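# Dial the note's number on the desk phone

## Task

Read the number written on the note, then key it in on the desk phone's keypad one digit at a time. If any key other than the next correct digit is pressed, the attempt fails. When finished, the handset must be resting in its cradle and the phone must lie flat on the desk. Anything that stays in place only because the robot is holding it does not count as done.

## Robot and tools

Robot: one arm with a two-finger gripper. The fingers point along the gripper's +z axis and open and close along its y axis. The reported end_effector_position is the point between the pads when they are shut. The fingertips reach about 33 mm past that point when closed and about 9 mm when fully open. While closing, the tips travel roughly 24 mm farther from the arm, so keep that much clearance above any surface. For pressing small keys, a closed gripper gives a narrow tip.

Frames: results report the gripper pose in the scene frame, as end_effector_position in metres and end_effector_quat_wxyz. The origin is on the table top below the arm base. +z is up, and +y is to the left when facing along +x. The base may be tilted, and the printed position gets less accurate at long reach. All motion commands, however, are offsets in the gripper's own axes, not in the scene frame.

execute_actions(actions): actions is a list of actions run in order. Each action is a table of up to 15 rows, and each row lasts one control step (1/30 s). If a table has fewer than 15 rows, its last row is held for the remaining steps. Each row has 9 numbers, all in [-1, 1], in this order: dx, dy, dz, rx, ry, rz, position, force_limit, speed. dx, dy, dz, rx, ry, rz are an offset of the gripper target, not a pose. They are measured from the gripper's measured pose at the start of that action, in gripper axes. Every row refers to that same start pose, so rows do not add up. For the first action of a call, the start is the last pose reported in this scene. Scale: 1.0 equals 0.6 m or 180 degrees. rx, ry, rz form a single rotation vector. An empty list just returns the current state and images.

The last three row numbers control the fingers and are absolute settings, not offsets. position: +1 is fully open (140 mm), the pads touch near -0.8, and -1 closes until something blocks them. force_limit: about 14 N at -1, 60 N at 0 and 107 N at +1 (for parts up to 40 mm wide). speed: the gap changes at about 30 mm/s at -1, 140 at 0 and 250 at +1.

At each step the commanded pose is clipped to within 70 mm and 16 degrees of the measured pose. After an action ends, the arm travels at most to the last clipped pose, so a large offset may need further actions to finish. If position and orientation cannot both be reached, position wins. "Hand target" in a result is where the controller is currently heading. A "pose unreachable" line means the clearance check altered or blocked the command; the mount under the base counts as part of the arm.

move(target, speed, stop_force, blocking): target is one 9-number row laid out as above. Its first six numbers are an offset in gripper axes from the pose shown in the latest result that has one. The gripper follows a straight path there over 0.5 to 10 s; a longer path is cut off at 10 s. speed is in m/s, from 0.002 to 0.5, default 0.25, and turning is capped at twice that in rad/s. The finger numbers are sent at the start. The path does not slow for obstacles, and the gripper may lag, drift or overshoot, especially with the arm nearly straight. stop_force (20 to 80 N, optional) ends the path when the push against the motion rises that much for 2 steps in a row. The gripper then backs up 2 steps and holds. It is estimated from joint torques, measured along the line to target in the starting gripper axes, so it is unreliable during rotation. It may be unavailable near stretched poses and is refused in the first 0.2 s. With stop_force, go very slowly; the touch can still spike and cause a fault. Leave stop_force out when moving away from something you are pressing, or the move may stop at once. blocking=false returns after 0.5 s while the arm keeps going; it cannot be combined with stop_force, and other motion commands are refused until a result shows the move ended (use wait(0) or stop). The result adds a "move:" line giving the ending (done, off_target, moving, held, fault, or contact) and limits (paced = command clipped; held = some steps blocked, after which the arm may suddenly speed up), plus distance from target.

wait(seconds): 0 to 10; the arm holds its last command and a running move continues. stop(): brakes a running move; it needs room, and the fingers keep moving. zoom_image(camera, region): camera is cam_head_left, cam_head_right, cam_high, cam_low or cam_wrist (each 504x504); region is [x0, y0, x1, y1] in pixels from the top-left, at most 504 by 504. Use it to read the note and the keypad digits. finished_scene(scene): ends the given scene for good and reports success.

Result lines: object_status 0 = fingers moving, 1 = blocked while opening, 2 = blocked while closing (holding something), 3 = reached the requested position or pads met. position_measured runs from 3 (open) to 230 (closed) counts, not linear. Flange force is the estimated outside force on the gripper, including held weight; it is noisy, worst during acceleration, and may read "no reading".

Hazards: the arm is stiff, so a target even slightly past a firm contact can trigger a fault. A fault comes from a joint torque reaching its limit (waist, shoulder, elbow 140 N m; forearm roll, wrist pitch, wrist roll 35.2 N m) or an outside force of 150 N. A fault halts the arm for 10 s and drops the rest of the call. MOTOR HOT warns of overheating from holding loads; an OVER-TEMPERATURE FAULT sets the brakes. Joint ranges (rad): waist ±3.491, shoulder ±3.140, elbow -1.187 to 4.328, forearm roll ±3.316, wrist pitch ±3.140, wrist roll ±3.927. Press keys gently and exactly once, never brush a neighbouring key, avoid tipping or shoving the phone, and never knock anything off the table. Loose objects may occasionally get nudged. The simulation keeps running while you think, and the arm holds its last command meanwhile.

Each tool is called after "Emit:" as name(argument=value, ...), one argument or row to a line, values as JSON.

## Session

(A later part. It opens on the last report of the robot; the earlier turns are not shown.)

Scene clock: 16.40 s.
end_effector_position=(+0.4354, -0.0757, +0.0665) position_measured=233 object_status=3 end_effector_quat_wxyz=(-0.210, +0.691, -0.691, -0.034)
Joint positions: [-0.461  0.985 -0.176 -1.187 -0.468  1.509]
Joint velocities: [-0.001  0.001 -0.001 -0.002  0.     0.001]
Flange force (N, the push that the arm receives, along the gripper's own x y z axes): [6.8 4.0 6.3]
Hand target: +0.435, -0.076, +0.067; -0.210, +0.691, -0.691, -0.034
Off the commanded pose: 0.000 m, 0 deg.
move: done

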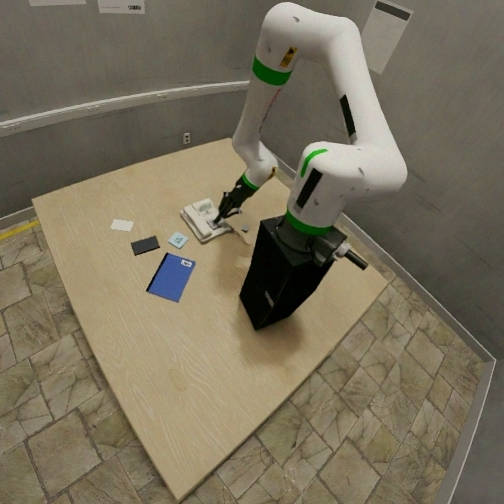

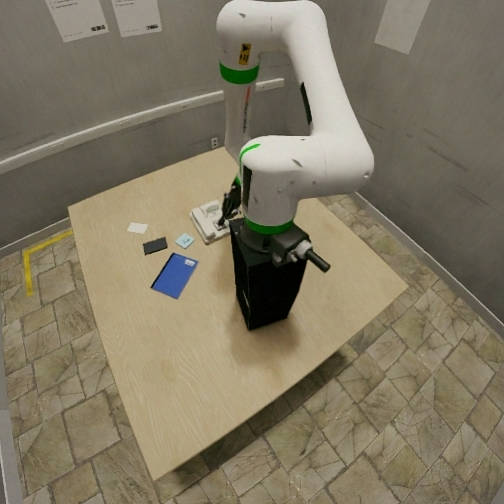

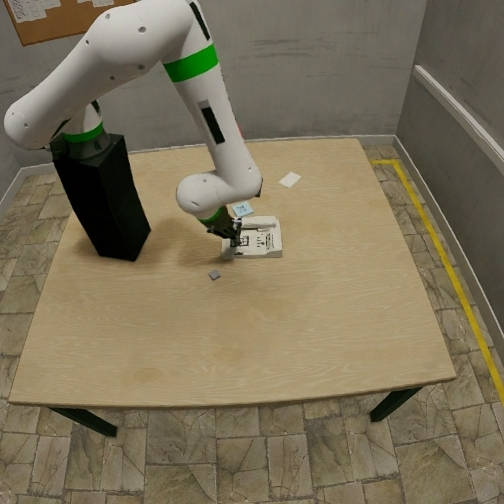

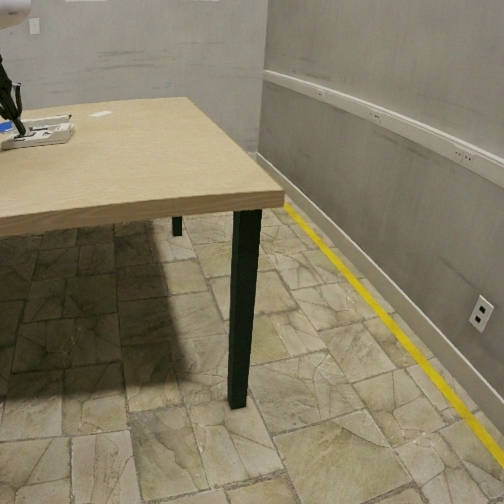

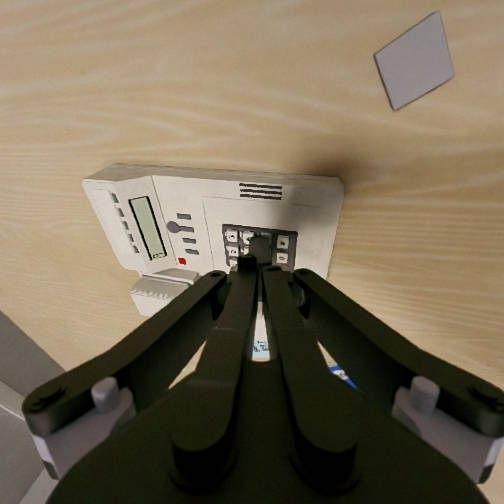

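Emit:
move(
  target=[-0.0028,-0.002,-0.0076,0,0,0,-1,0,1],
  speed=0.05,
)

Emit:
move(
  target=[-0.002,-0.0257,0.0077,0,0,0,-1,0,1],
  speed=0.08,
)

Emit:
zoom_image(
  camera="cam_wrist",
  region=[100, 130, 340, 290],
)

Scene clock: 18.13 s.
end_effector_position=(+0.4354, -0.0757, +0.0715) position_measured=233 object_status=3 end_effector_quat_wxyz=(-0.210, +0.691, -0.691, -0.033)
Joint positions: [-0.459  0.972 -0.184 -1.18  -0.469  1.499]
Joint velocities: [-0.    -0.001  0.001  0.     0.    -0.002]
Flange force (N, the push that the arm receives, along the gripper's own x y z axes): [7.3 5.1 6.4]
Hand target: +0.435, -0.076, +0.072; -0.210, +0.691, -0.691, -0.033
Off the commanded pose: 0.000 m, 0 deg.
move: done

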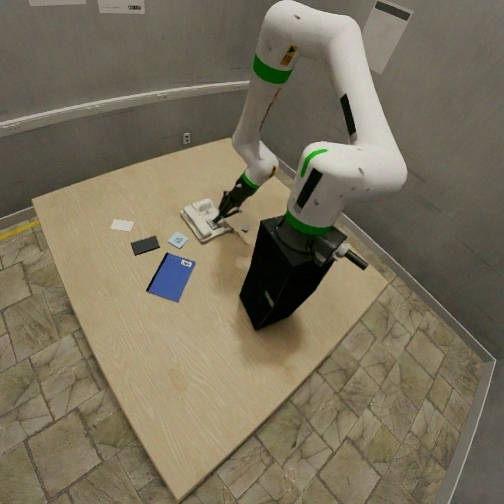

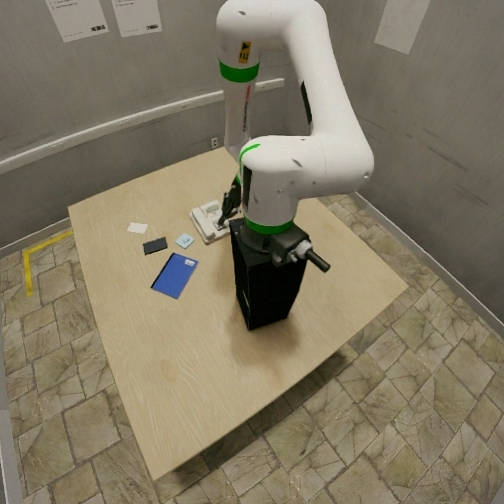

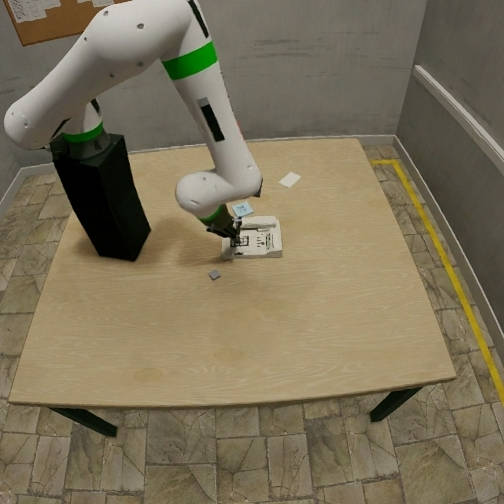

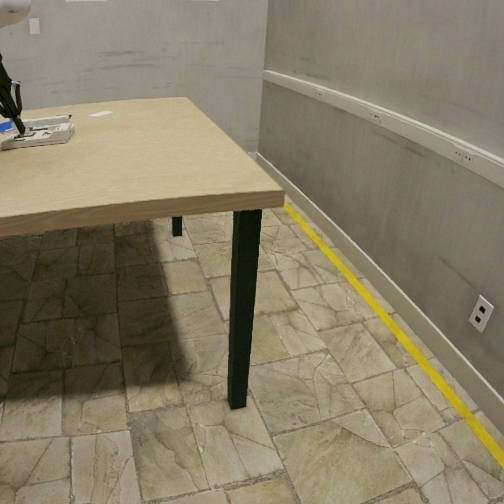

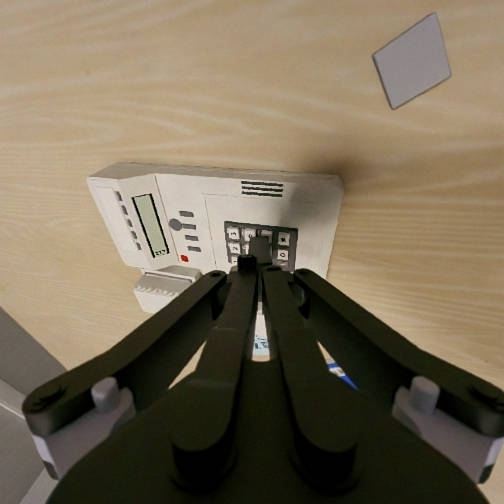

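Scene clock: 18.87 s.
end_effector_position=(+0.4514, -0.0737, +0.0715) position_measured=233 object_status=3 end_effector_quat_wxyz=(-0.211, +0.691, -0.691, -0.033)
Joint positions: [-0.432  0.974 -0.158 -1.151 -0.468  1.439]
Joint velocities: [ 0.002 -0.     0.003  0.004 -0.    -0.007]
Flange force (N, the push that the arm receives, along the gripper's own x y z axes): [5.0 3.5 5.8]
Hand target: +0.451, -0.074, +0.071; -0.211, +0.691, -0.691, -0.033
Off the commanded pose: 0.000 m, 0 deg.
move: done

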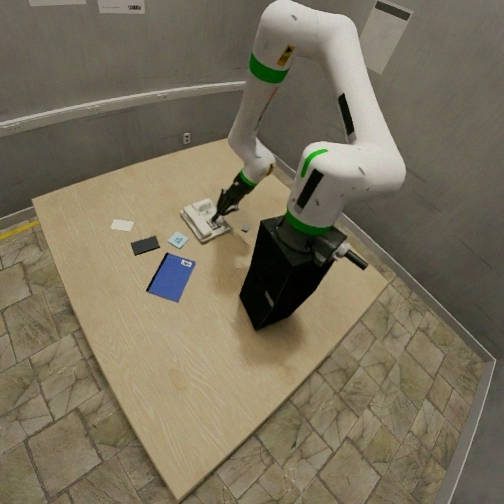

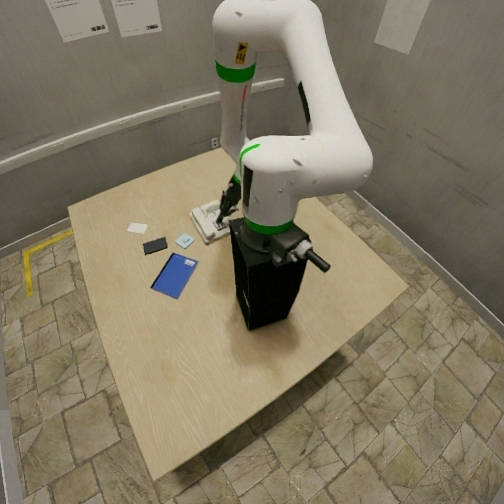

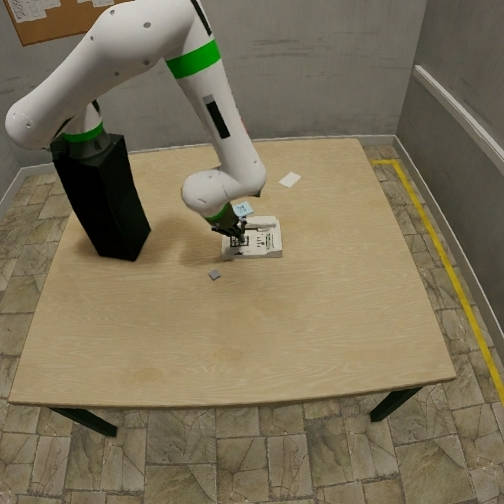

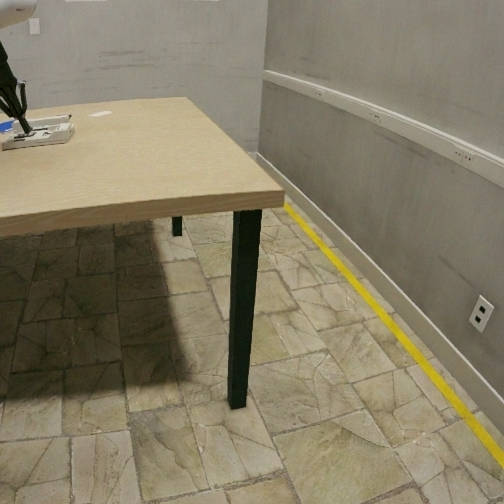

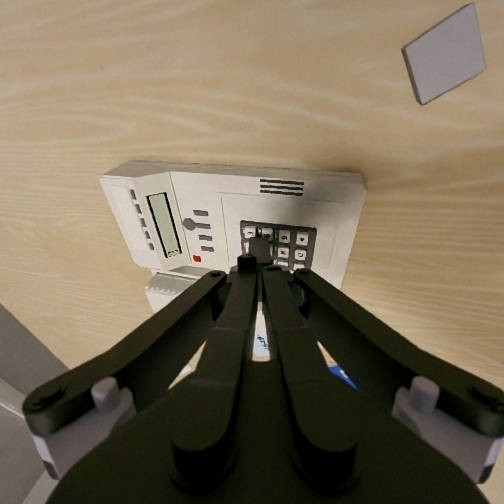

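Region (100, 130, 340, 290) of cam_wrist's 504x504 image, scaled by 2.100, with more detail than that image has.

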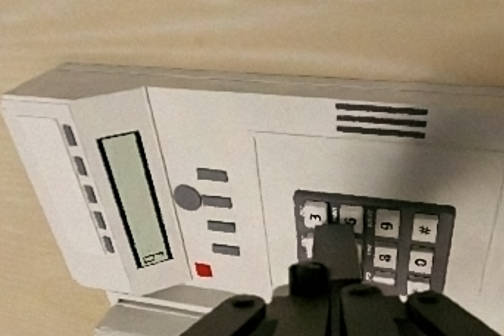

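Emit:
move(
  target=[0.0028,0.002,0.0076,0,0,0,-1,0,1],
  speed=0.02,
)

Emit:
move(
  target=[-0.0028,-0.002,-0.0076,0,0,0,-1,0,1],
  speed=0.05,
)

Emit:
move(
  target=[-0.0502,0.0023,0.0181,0,0,0,-1,0,1],
  speed=0.08,
)

Emit:
zoom_image(
  camera="cam_wrist",
  region=[100, 130, 340, 290],
)

Scene clock: 20.10 s.
end_effector_position=(+0.4514, -0.0737, +0.0665) position_measured=233 object_status=3 end_effector_quat_wxyz=(-0.211, +0.691, -0.691, -0.033)
Joint positions: [-0.434  0.987 -0.149 -1.158 -0.467  1.449]
Joint velocities: [-0.001  0.003  0.002 -0.001 -0.     0.002]
Flange force (N, the push that the arm receives, along the gripper's own x y z axes): [1.9 4.4 1.5]
Hand target: +0.451, -0.074, +0.066; -0.211, +0.691, -0.691, -0.033
Off the commanded pose: 0.000 m, 0 deg.
move: done

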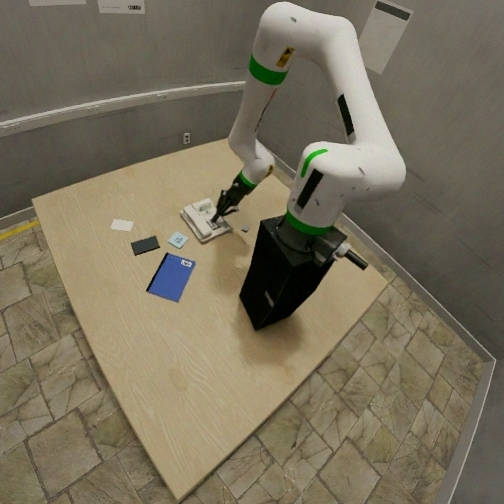

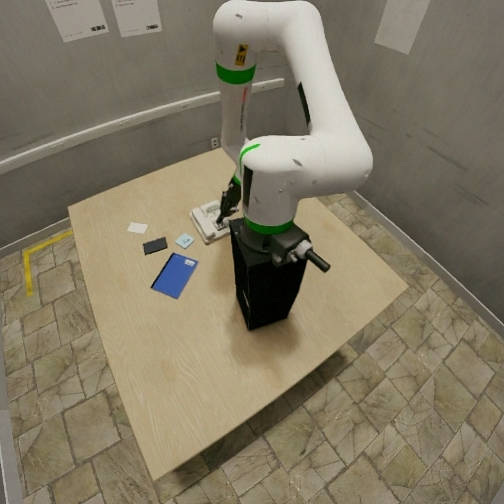

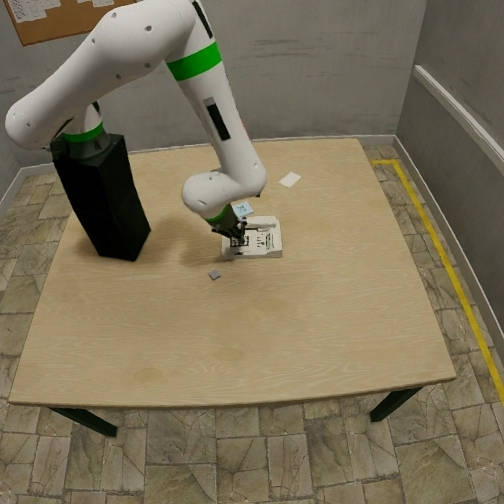

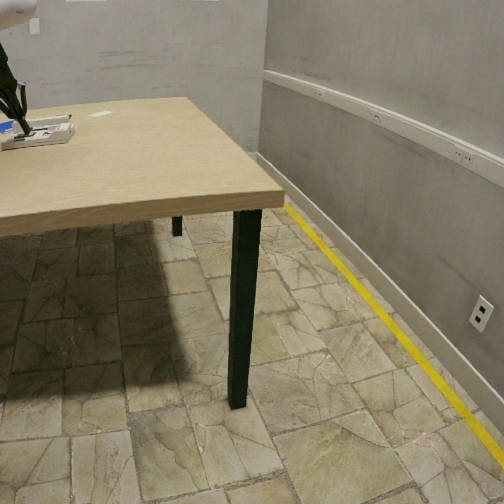

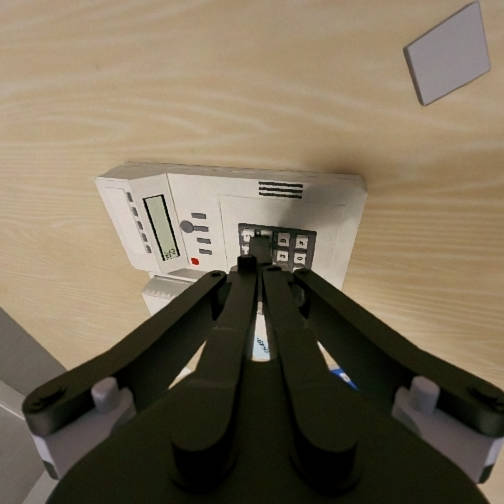

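Scene clock: 20.80 s.
end_effector_position=(+0.4514, -0.0737, +0.0715) position_measured=233 object_status=3 end_effector_quat_wxyz=(-0.211, +0.691, -0.691, -0.033)
Joint positions: [-0.432  0.974 -0.158 -1.151 -0.468  1.439]
Joint velocities: [ 0.    -0.002  0.001  0.001 -0.    -0.001]
Flange force (N, the push that the arm receives, along the gripper's own x y z axes): [6.2 4.5 7.8]
Hand target: +0.451, -0.074, +0.072; -0.211, +0.691, -0.691, -0.033
Off the commanded pose: 0.000 m, 0 deg.
move: done

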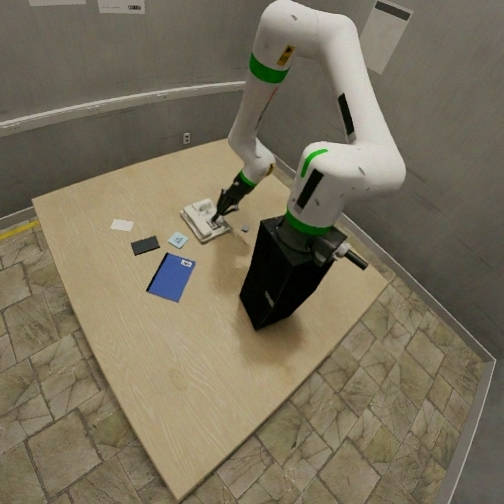

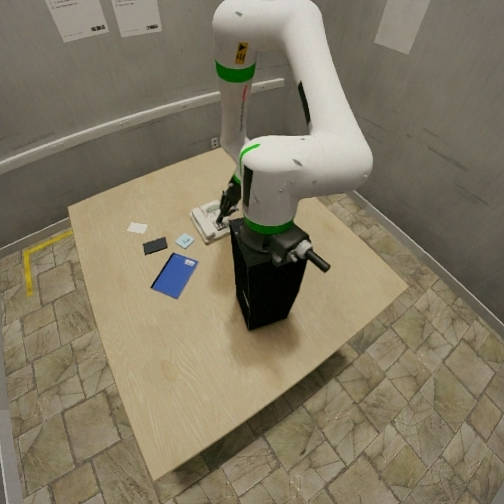

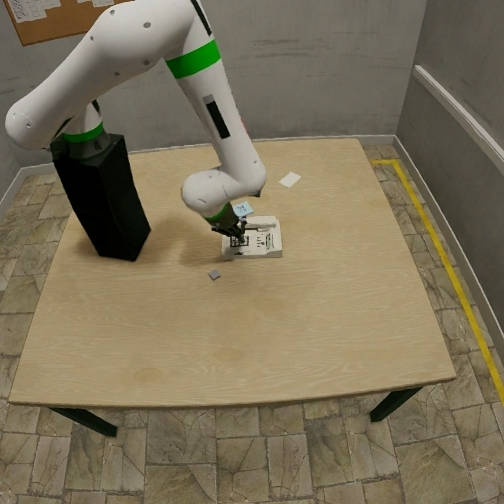

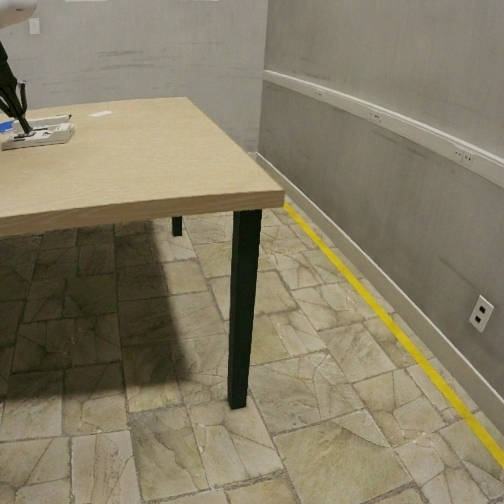

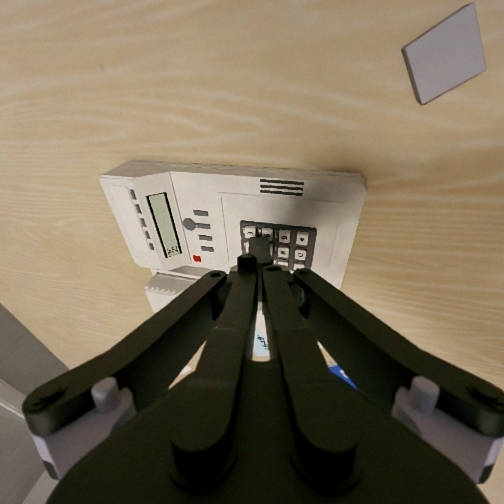

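Scene clock: 21.60 s.
end_effector_position=(+0.4515, -0.0416, +0.0715) position_measured=233 object_status=3 end_effector_quat_wxyz=(-0.211, +0.691, -0.691, -0.034)
Joint positions: [-0.378  0.968 -0.183 -1.22  -0.44   1.461]
Joint velocities: [ 0.001 -0.001 -0.001 -0.002  0.001  0.002]
Flange force (N, the push that the arm receives, along the gripper's own x y z axes): [1.6 2.5 6.3]
Hand target: +0.452, -0.041, +0.072; -0.211, +0.691, -0.691, -0.034
Off the commanded pose: 0.000 m, 0 deg.
move: done

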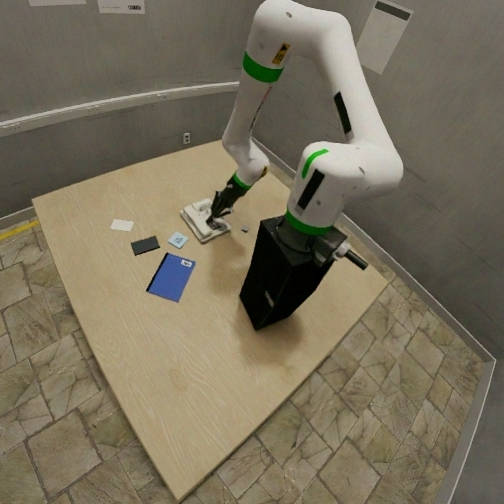

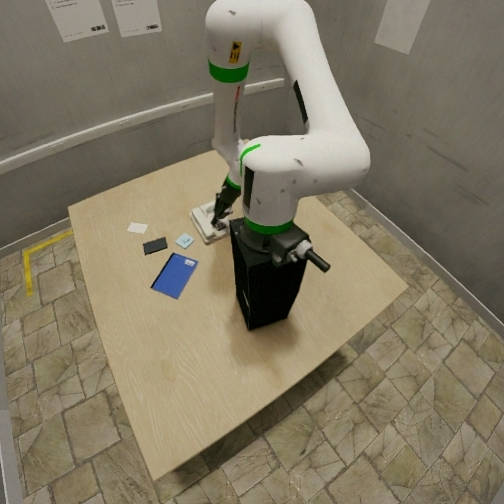

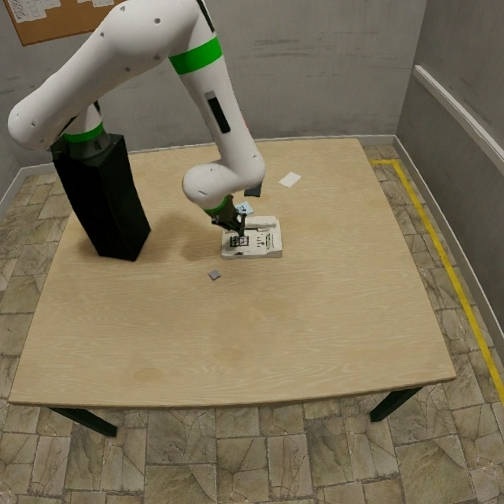

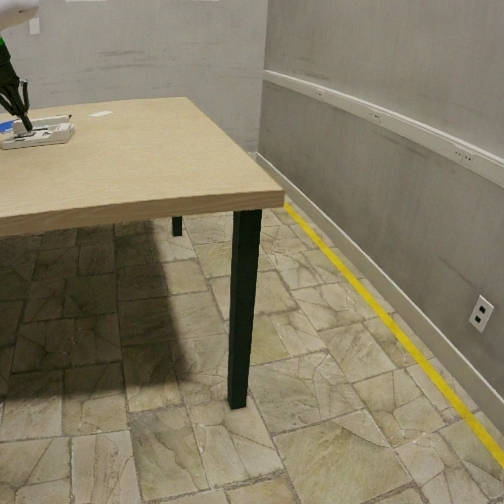

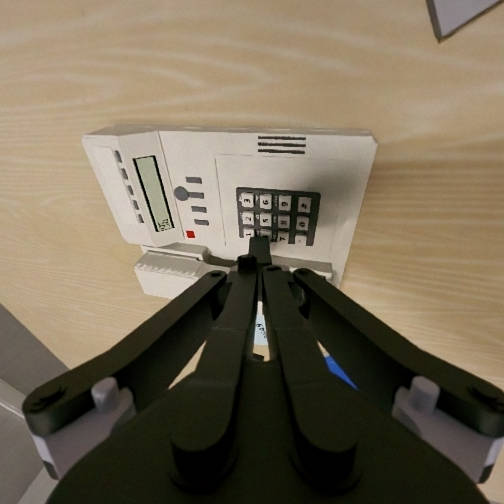

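Region (100, 130, 340, 290) of cam_wrist's 504x504 image, scaled by 2.100, with more detail than that image has.

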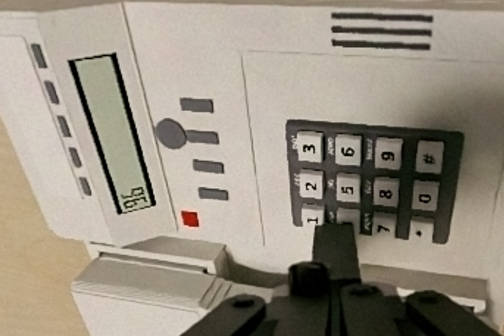

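Emit:
move(
  target=[-0.004,-0.0022,0.0021,0,0,0,-1,0,1],
  speed=0.05,
)

Emit:
move(
  target=[0.0028,0.002,0.0076,0,0,0,-1,0,1],
  speed=0.02,
)

Emit:
move(
  target=[-0.0028,-0.002,-0.0076,0,0,0,-1,0,1],
  speed=0.05,
)

Emit:
move(
  target=[0.0536,0.0258,-0.027,0,0,0,-1,0,1],
  speed=0.08,
)

Emit:
zoom_image(
  camera="cam_wrist",
  region=[100, 130, 340, 290],
)

Scene clock: 23.50 s.
end_effector_position=(+0.4530, -0.0389, +0.0715) position_measured=233 object_status=3 end_effector_quat_wxyz=(-0.211, +0.691, -0.691, -0.034)
Joint positions: [-0.372  0.968 -0.182 -1.223 -0.438  1.457]
Joint velocities: [ 0.001  0.     0.001 -0.     0.    -0.001]
Flange force (N, the push that the arm receives, along the gripper's own x y z axes): [6.6 3.7 10.1]
Hand target: +0.453, -0.039, +0.072; -0.211, +0.691, -0.691, -0.034
Off the commanded pose: 0.000 m, 0 deg.
move: done

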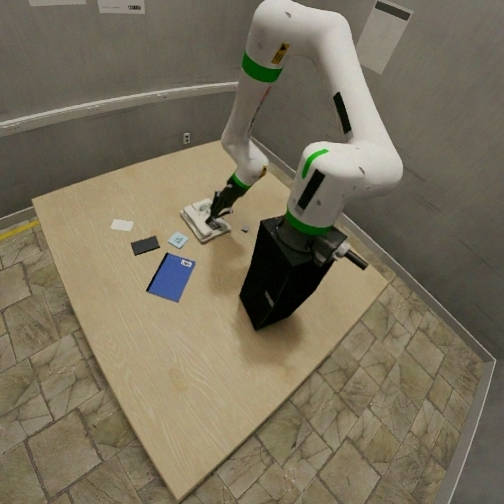

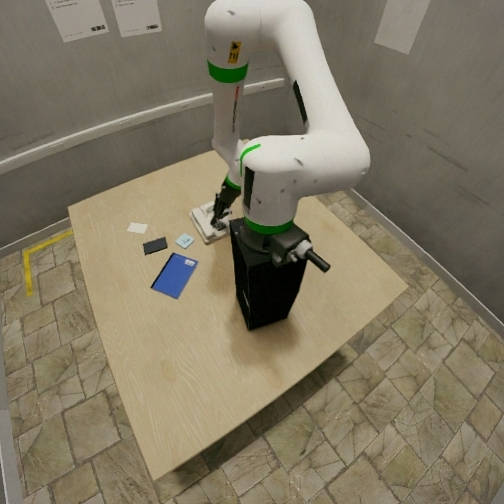

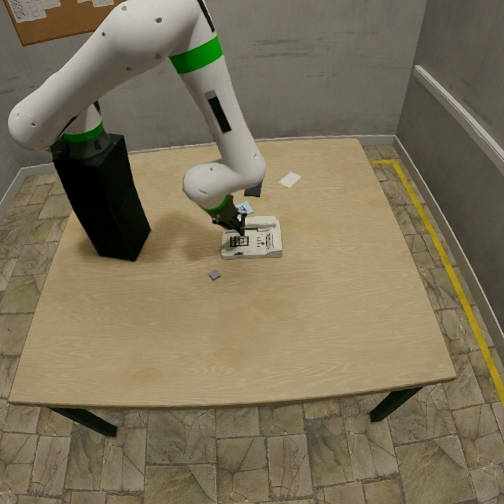

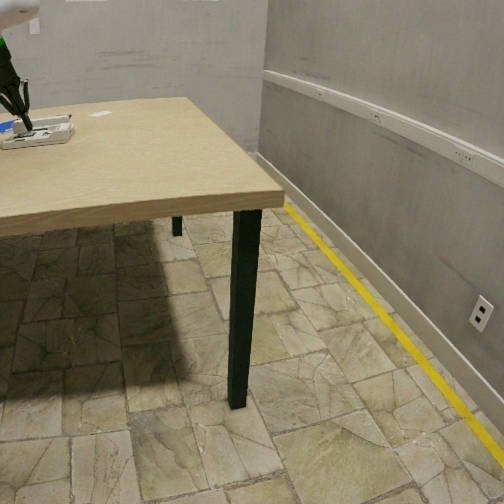

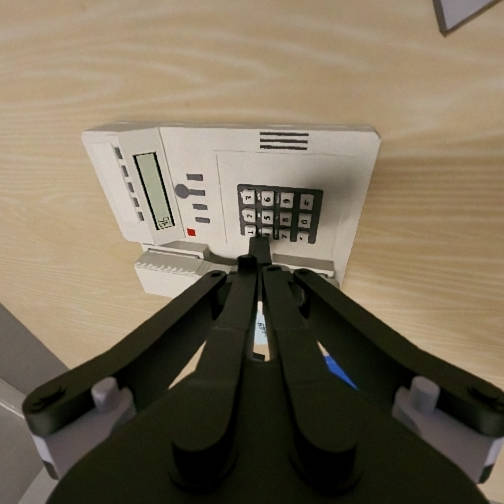

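Scene clock: 24.20 s.
end_effector_position=(+0.4530, -0.0389, +0.0665) position_measured=233 object_status=3 end_effector_quat_wxyz=(-0.211, +0.691, -0.691, -0.034)
Joint positions: [-0.374  0.981 -0.173 -1.23  -0.437  1.468]
Joint velocities: [-0.     0.003  0.    -0.001  0.     0.002]
Flange force (N, the push that the arm receives, along the gripper's own x y z axes): [7.6 6.1 9.0]
Hand target: +0.453, -0.039, +0.066; -0.211, +0.691, -0.691, -0.034
Off the commanded pose: 0.000 m, 0 deg.
move: done

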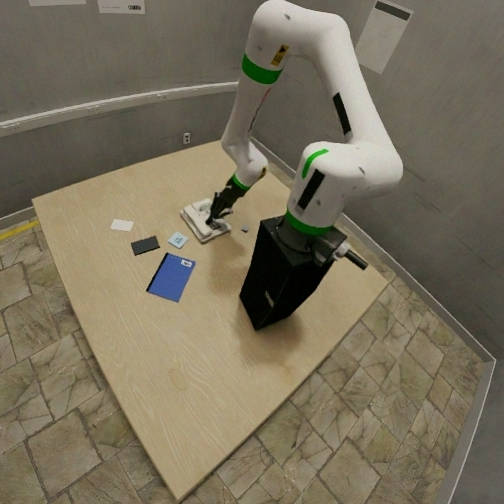

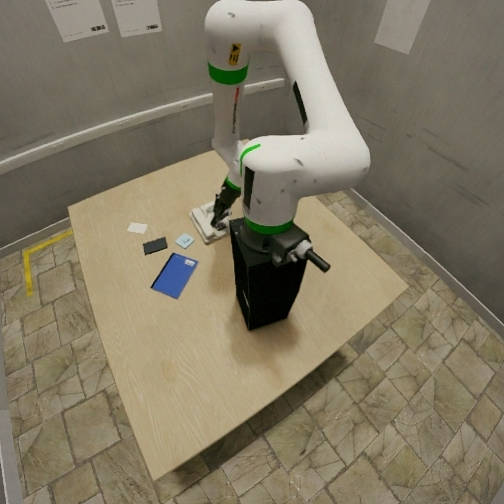

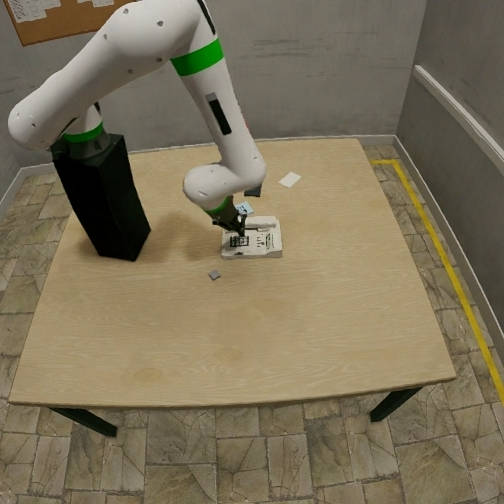

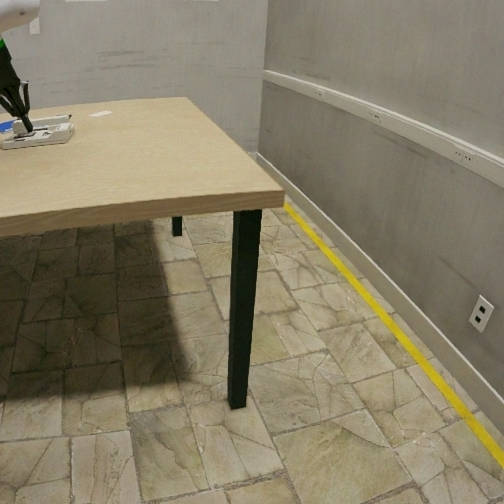

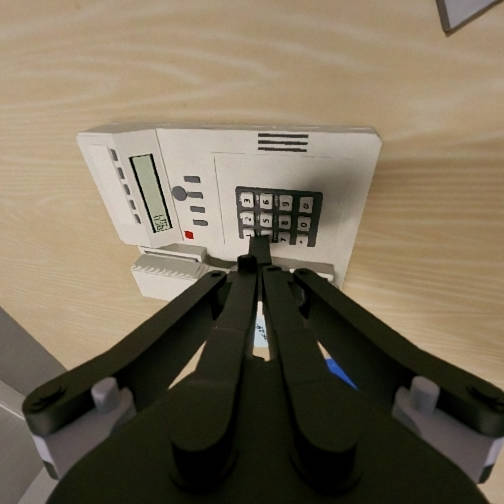

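Scene clock: 24.90 s.
end_effector_position=(+0.4530, -0.0389, +0.0715) position_measured=233 object_status=3 end_effector_quat_wxyz=(-0.211, +0.691, -0.691, -0.034)
Joint positions: [-0.372  0.968 -0.182 -1.223 -0.438  1.457]
Joint velocities: [ 0.001 -0.001 -0.003  0.003 -0.    -0.002]
Flange force (N, the push that the arm receives, along the gripper's own x y z axes): [5.8 2.1 9.4]
Hand target: +0.453, -0.039, +0.072; -0.211, +0.691, -0.691, -0.034
Off the commanded pose: 0.000 m, 0 deg.
move: done

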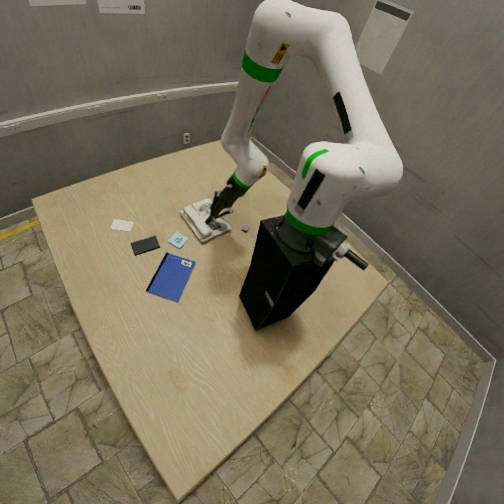

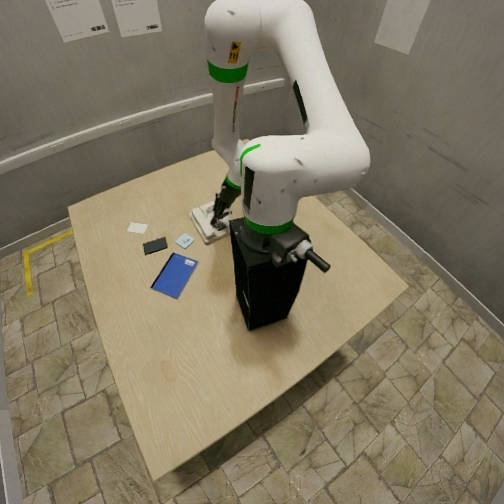

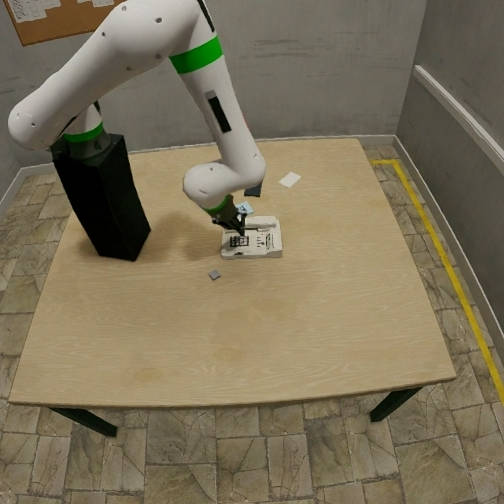

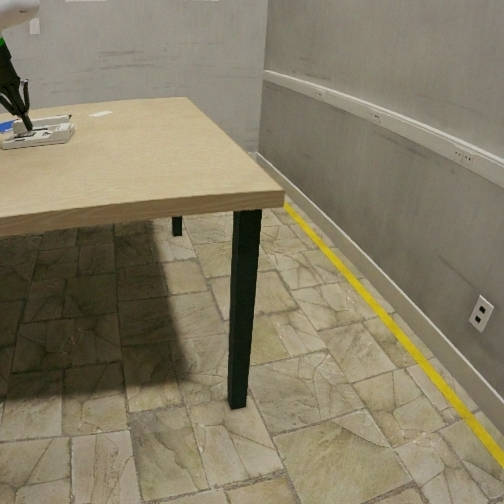

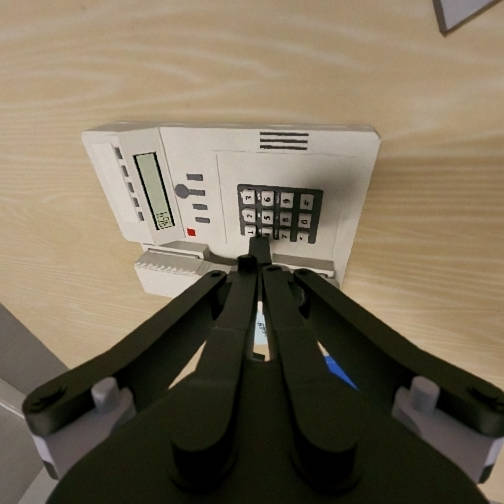

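Scene clock: 25.77 s.
end_effector_position=(+0.4352, -0.0741, +0.0715) position_measured=233 object_status=3 end_effector_quat_wxyz=(-0.210, +0.691, -0.691, -0.034)
Joint positions: [-0.457  0.971 -0.186 -1.184 -0.467  1.501]
Joint velocities: [-0.002  0.    -0.002 -0.001 -0.001  0.001]
Flange force (N, the push that the arm receives, along the gripper's own x y z axes): [8.1 7.0 6.9]
Hand target: +0.435, -0.074, +0.072; -0.210, +0.691, -0.691, -0.033
Off the commanded pose: 0.000 m, 0 deg.
move: done

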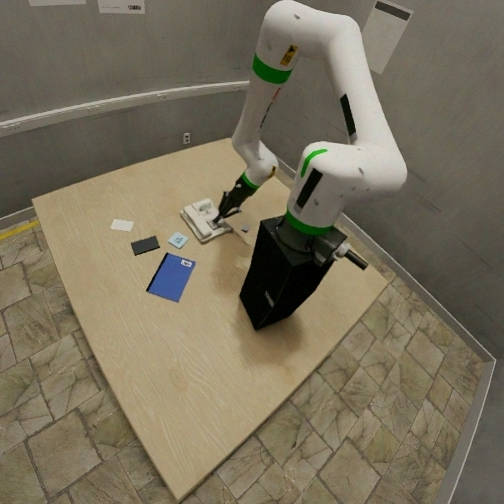

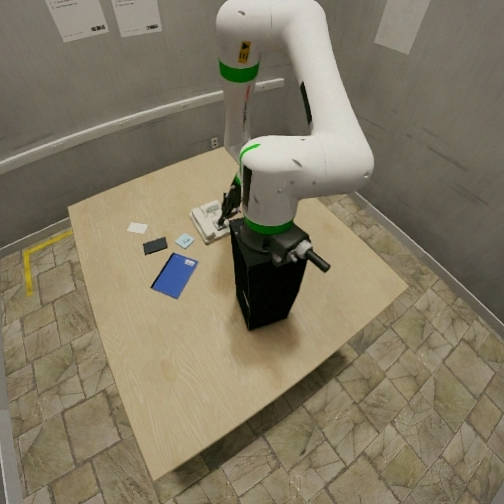

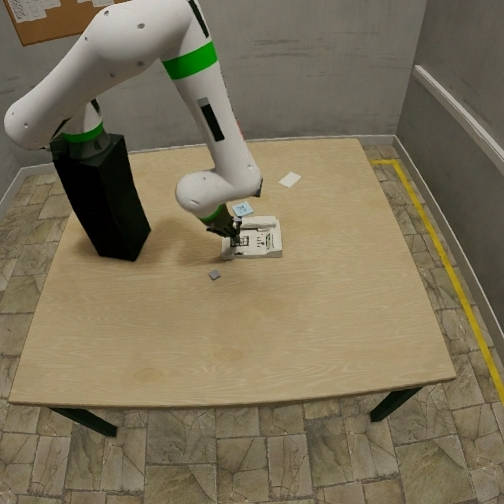

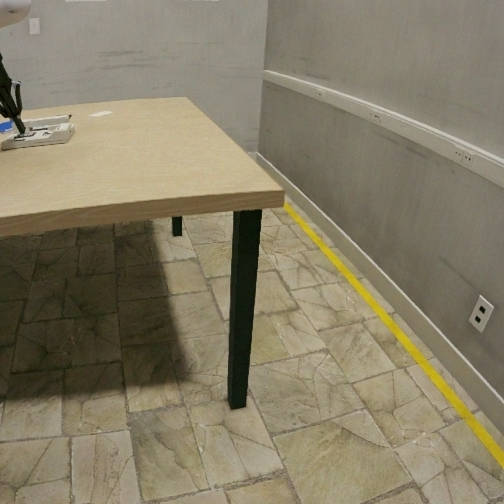

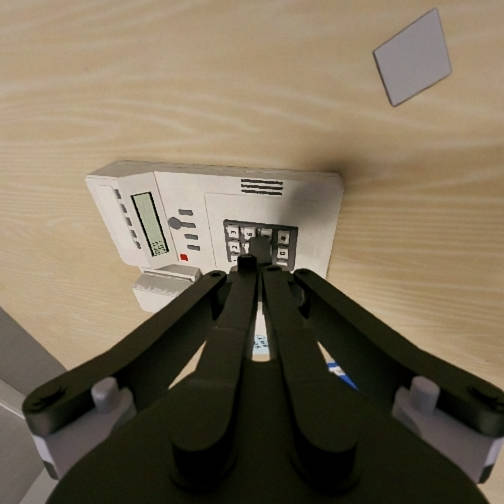

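Region (100, 130, 340, 290) of cam_wrist's 504x504 image, scaled by 2.100, with more detail than that image has.

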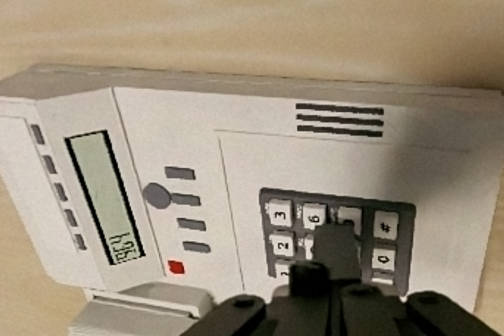

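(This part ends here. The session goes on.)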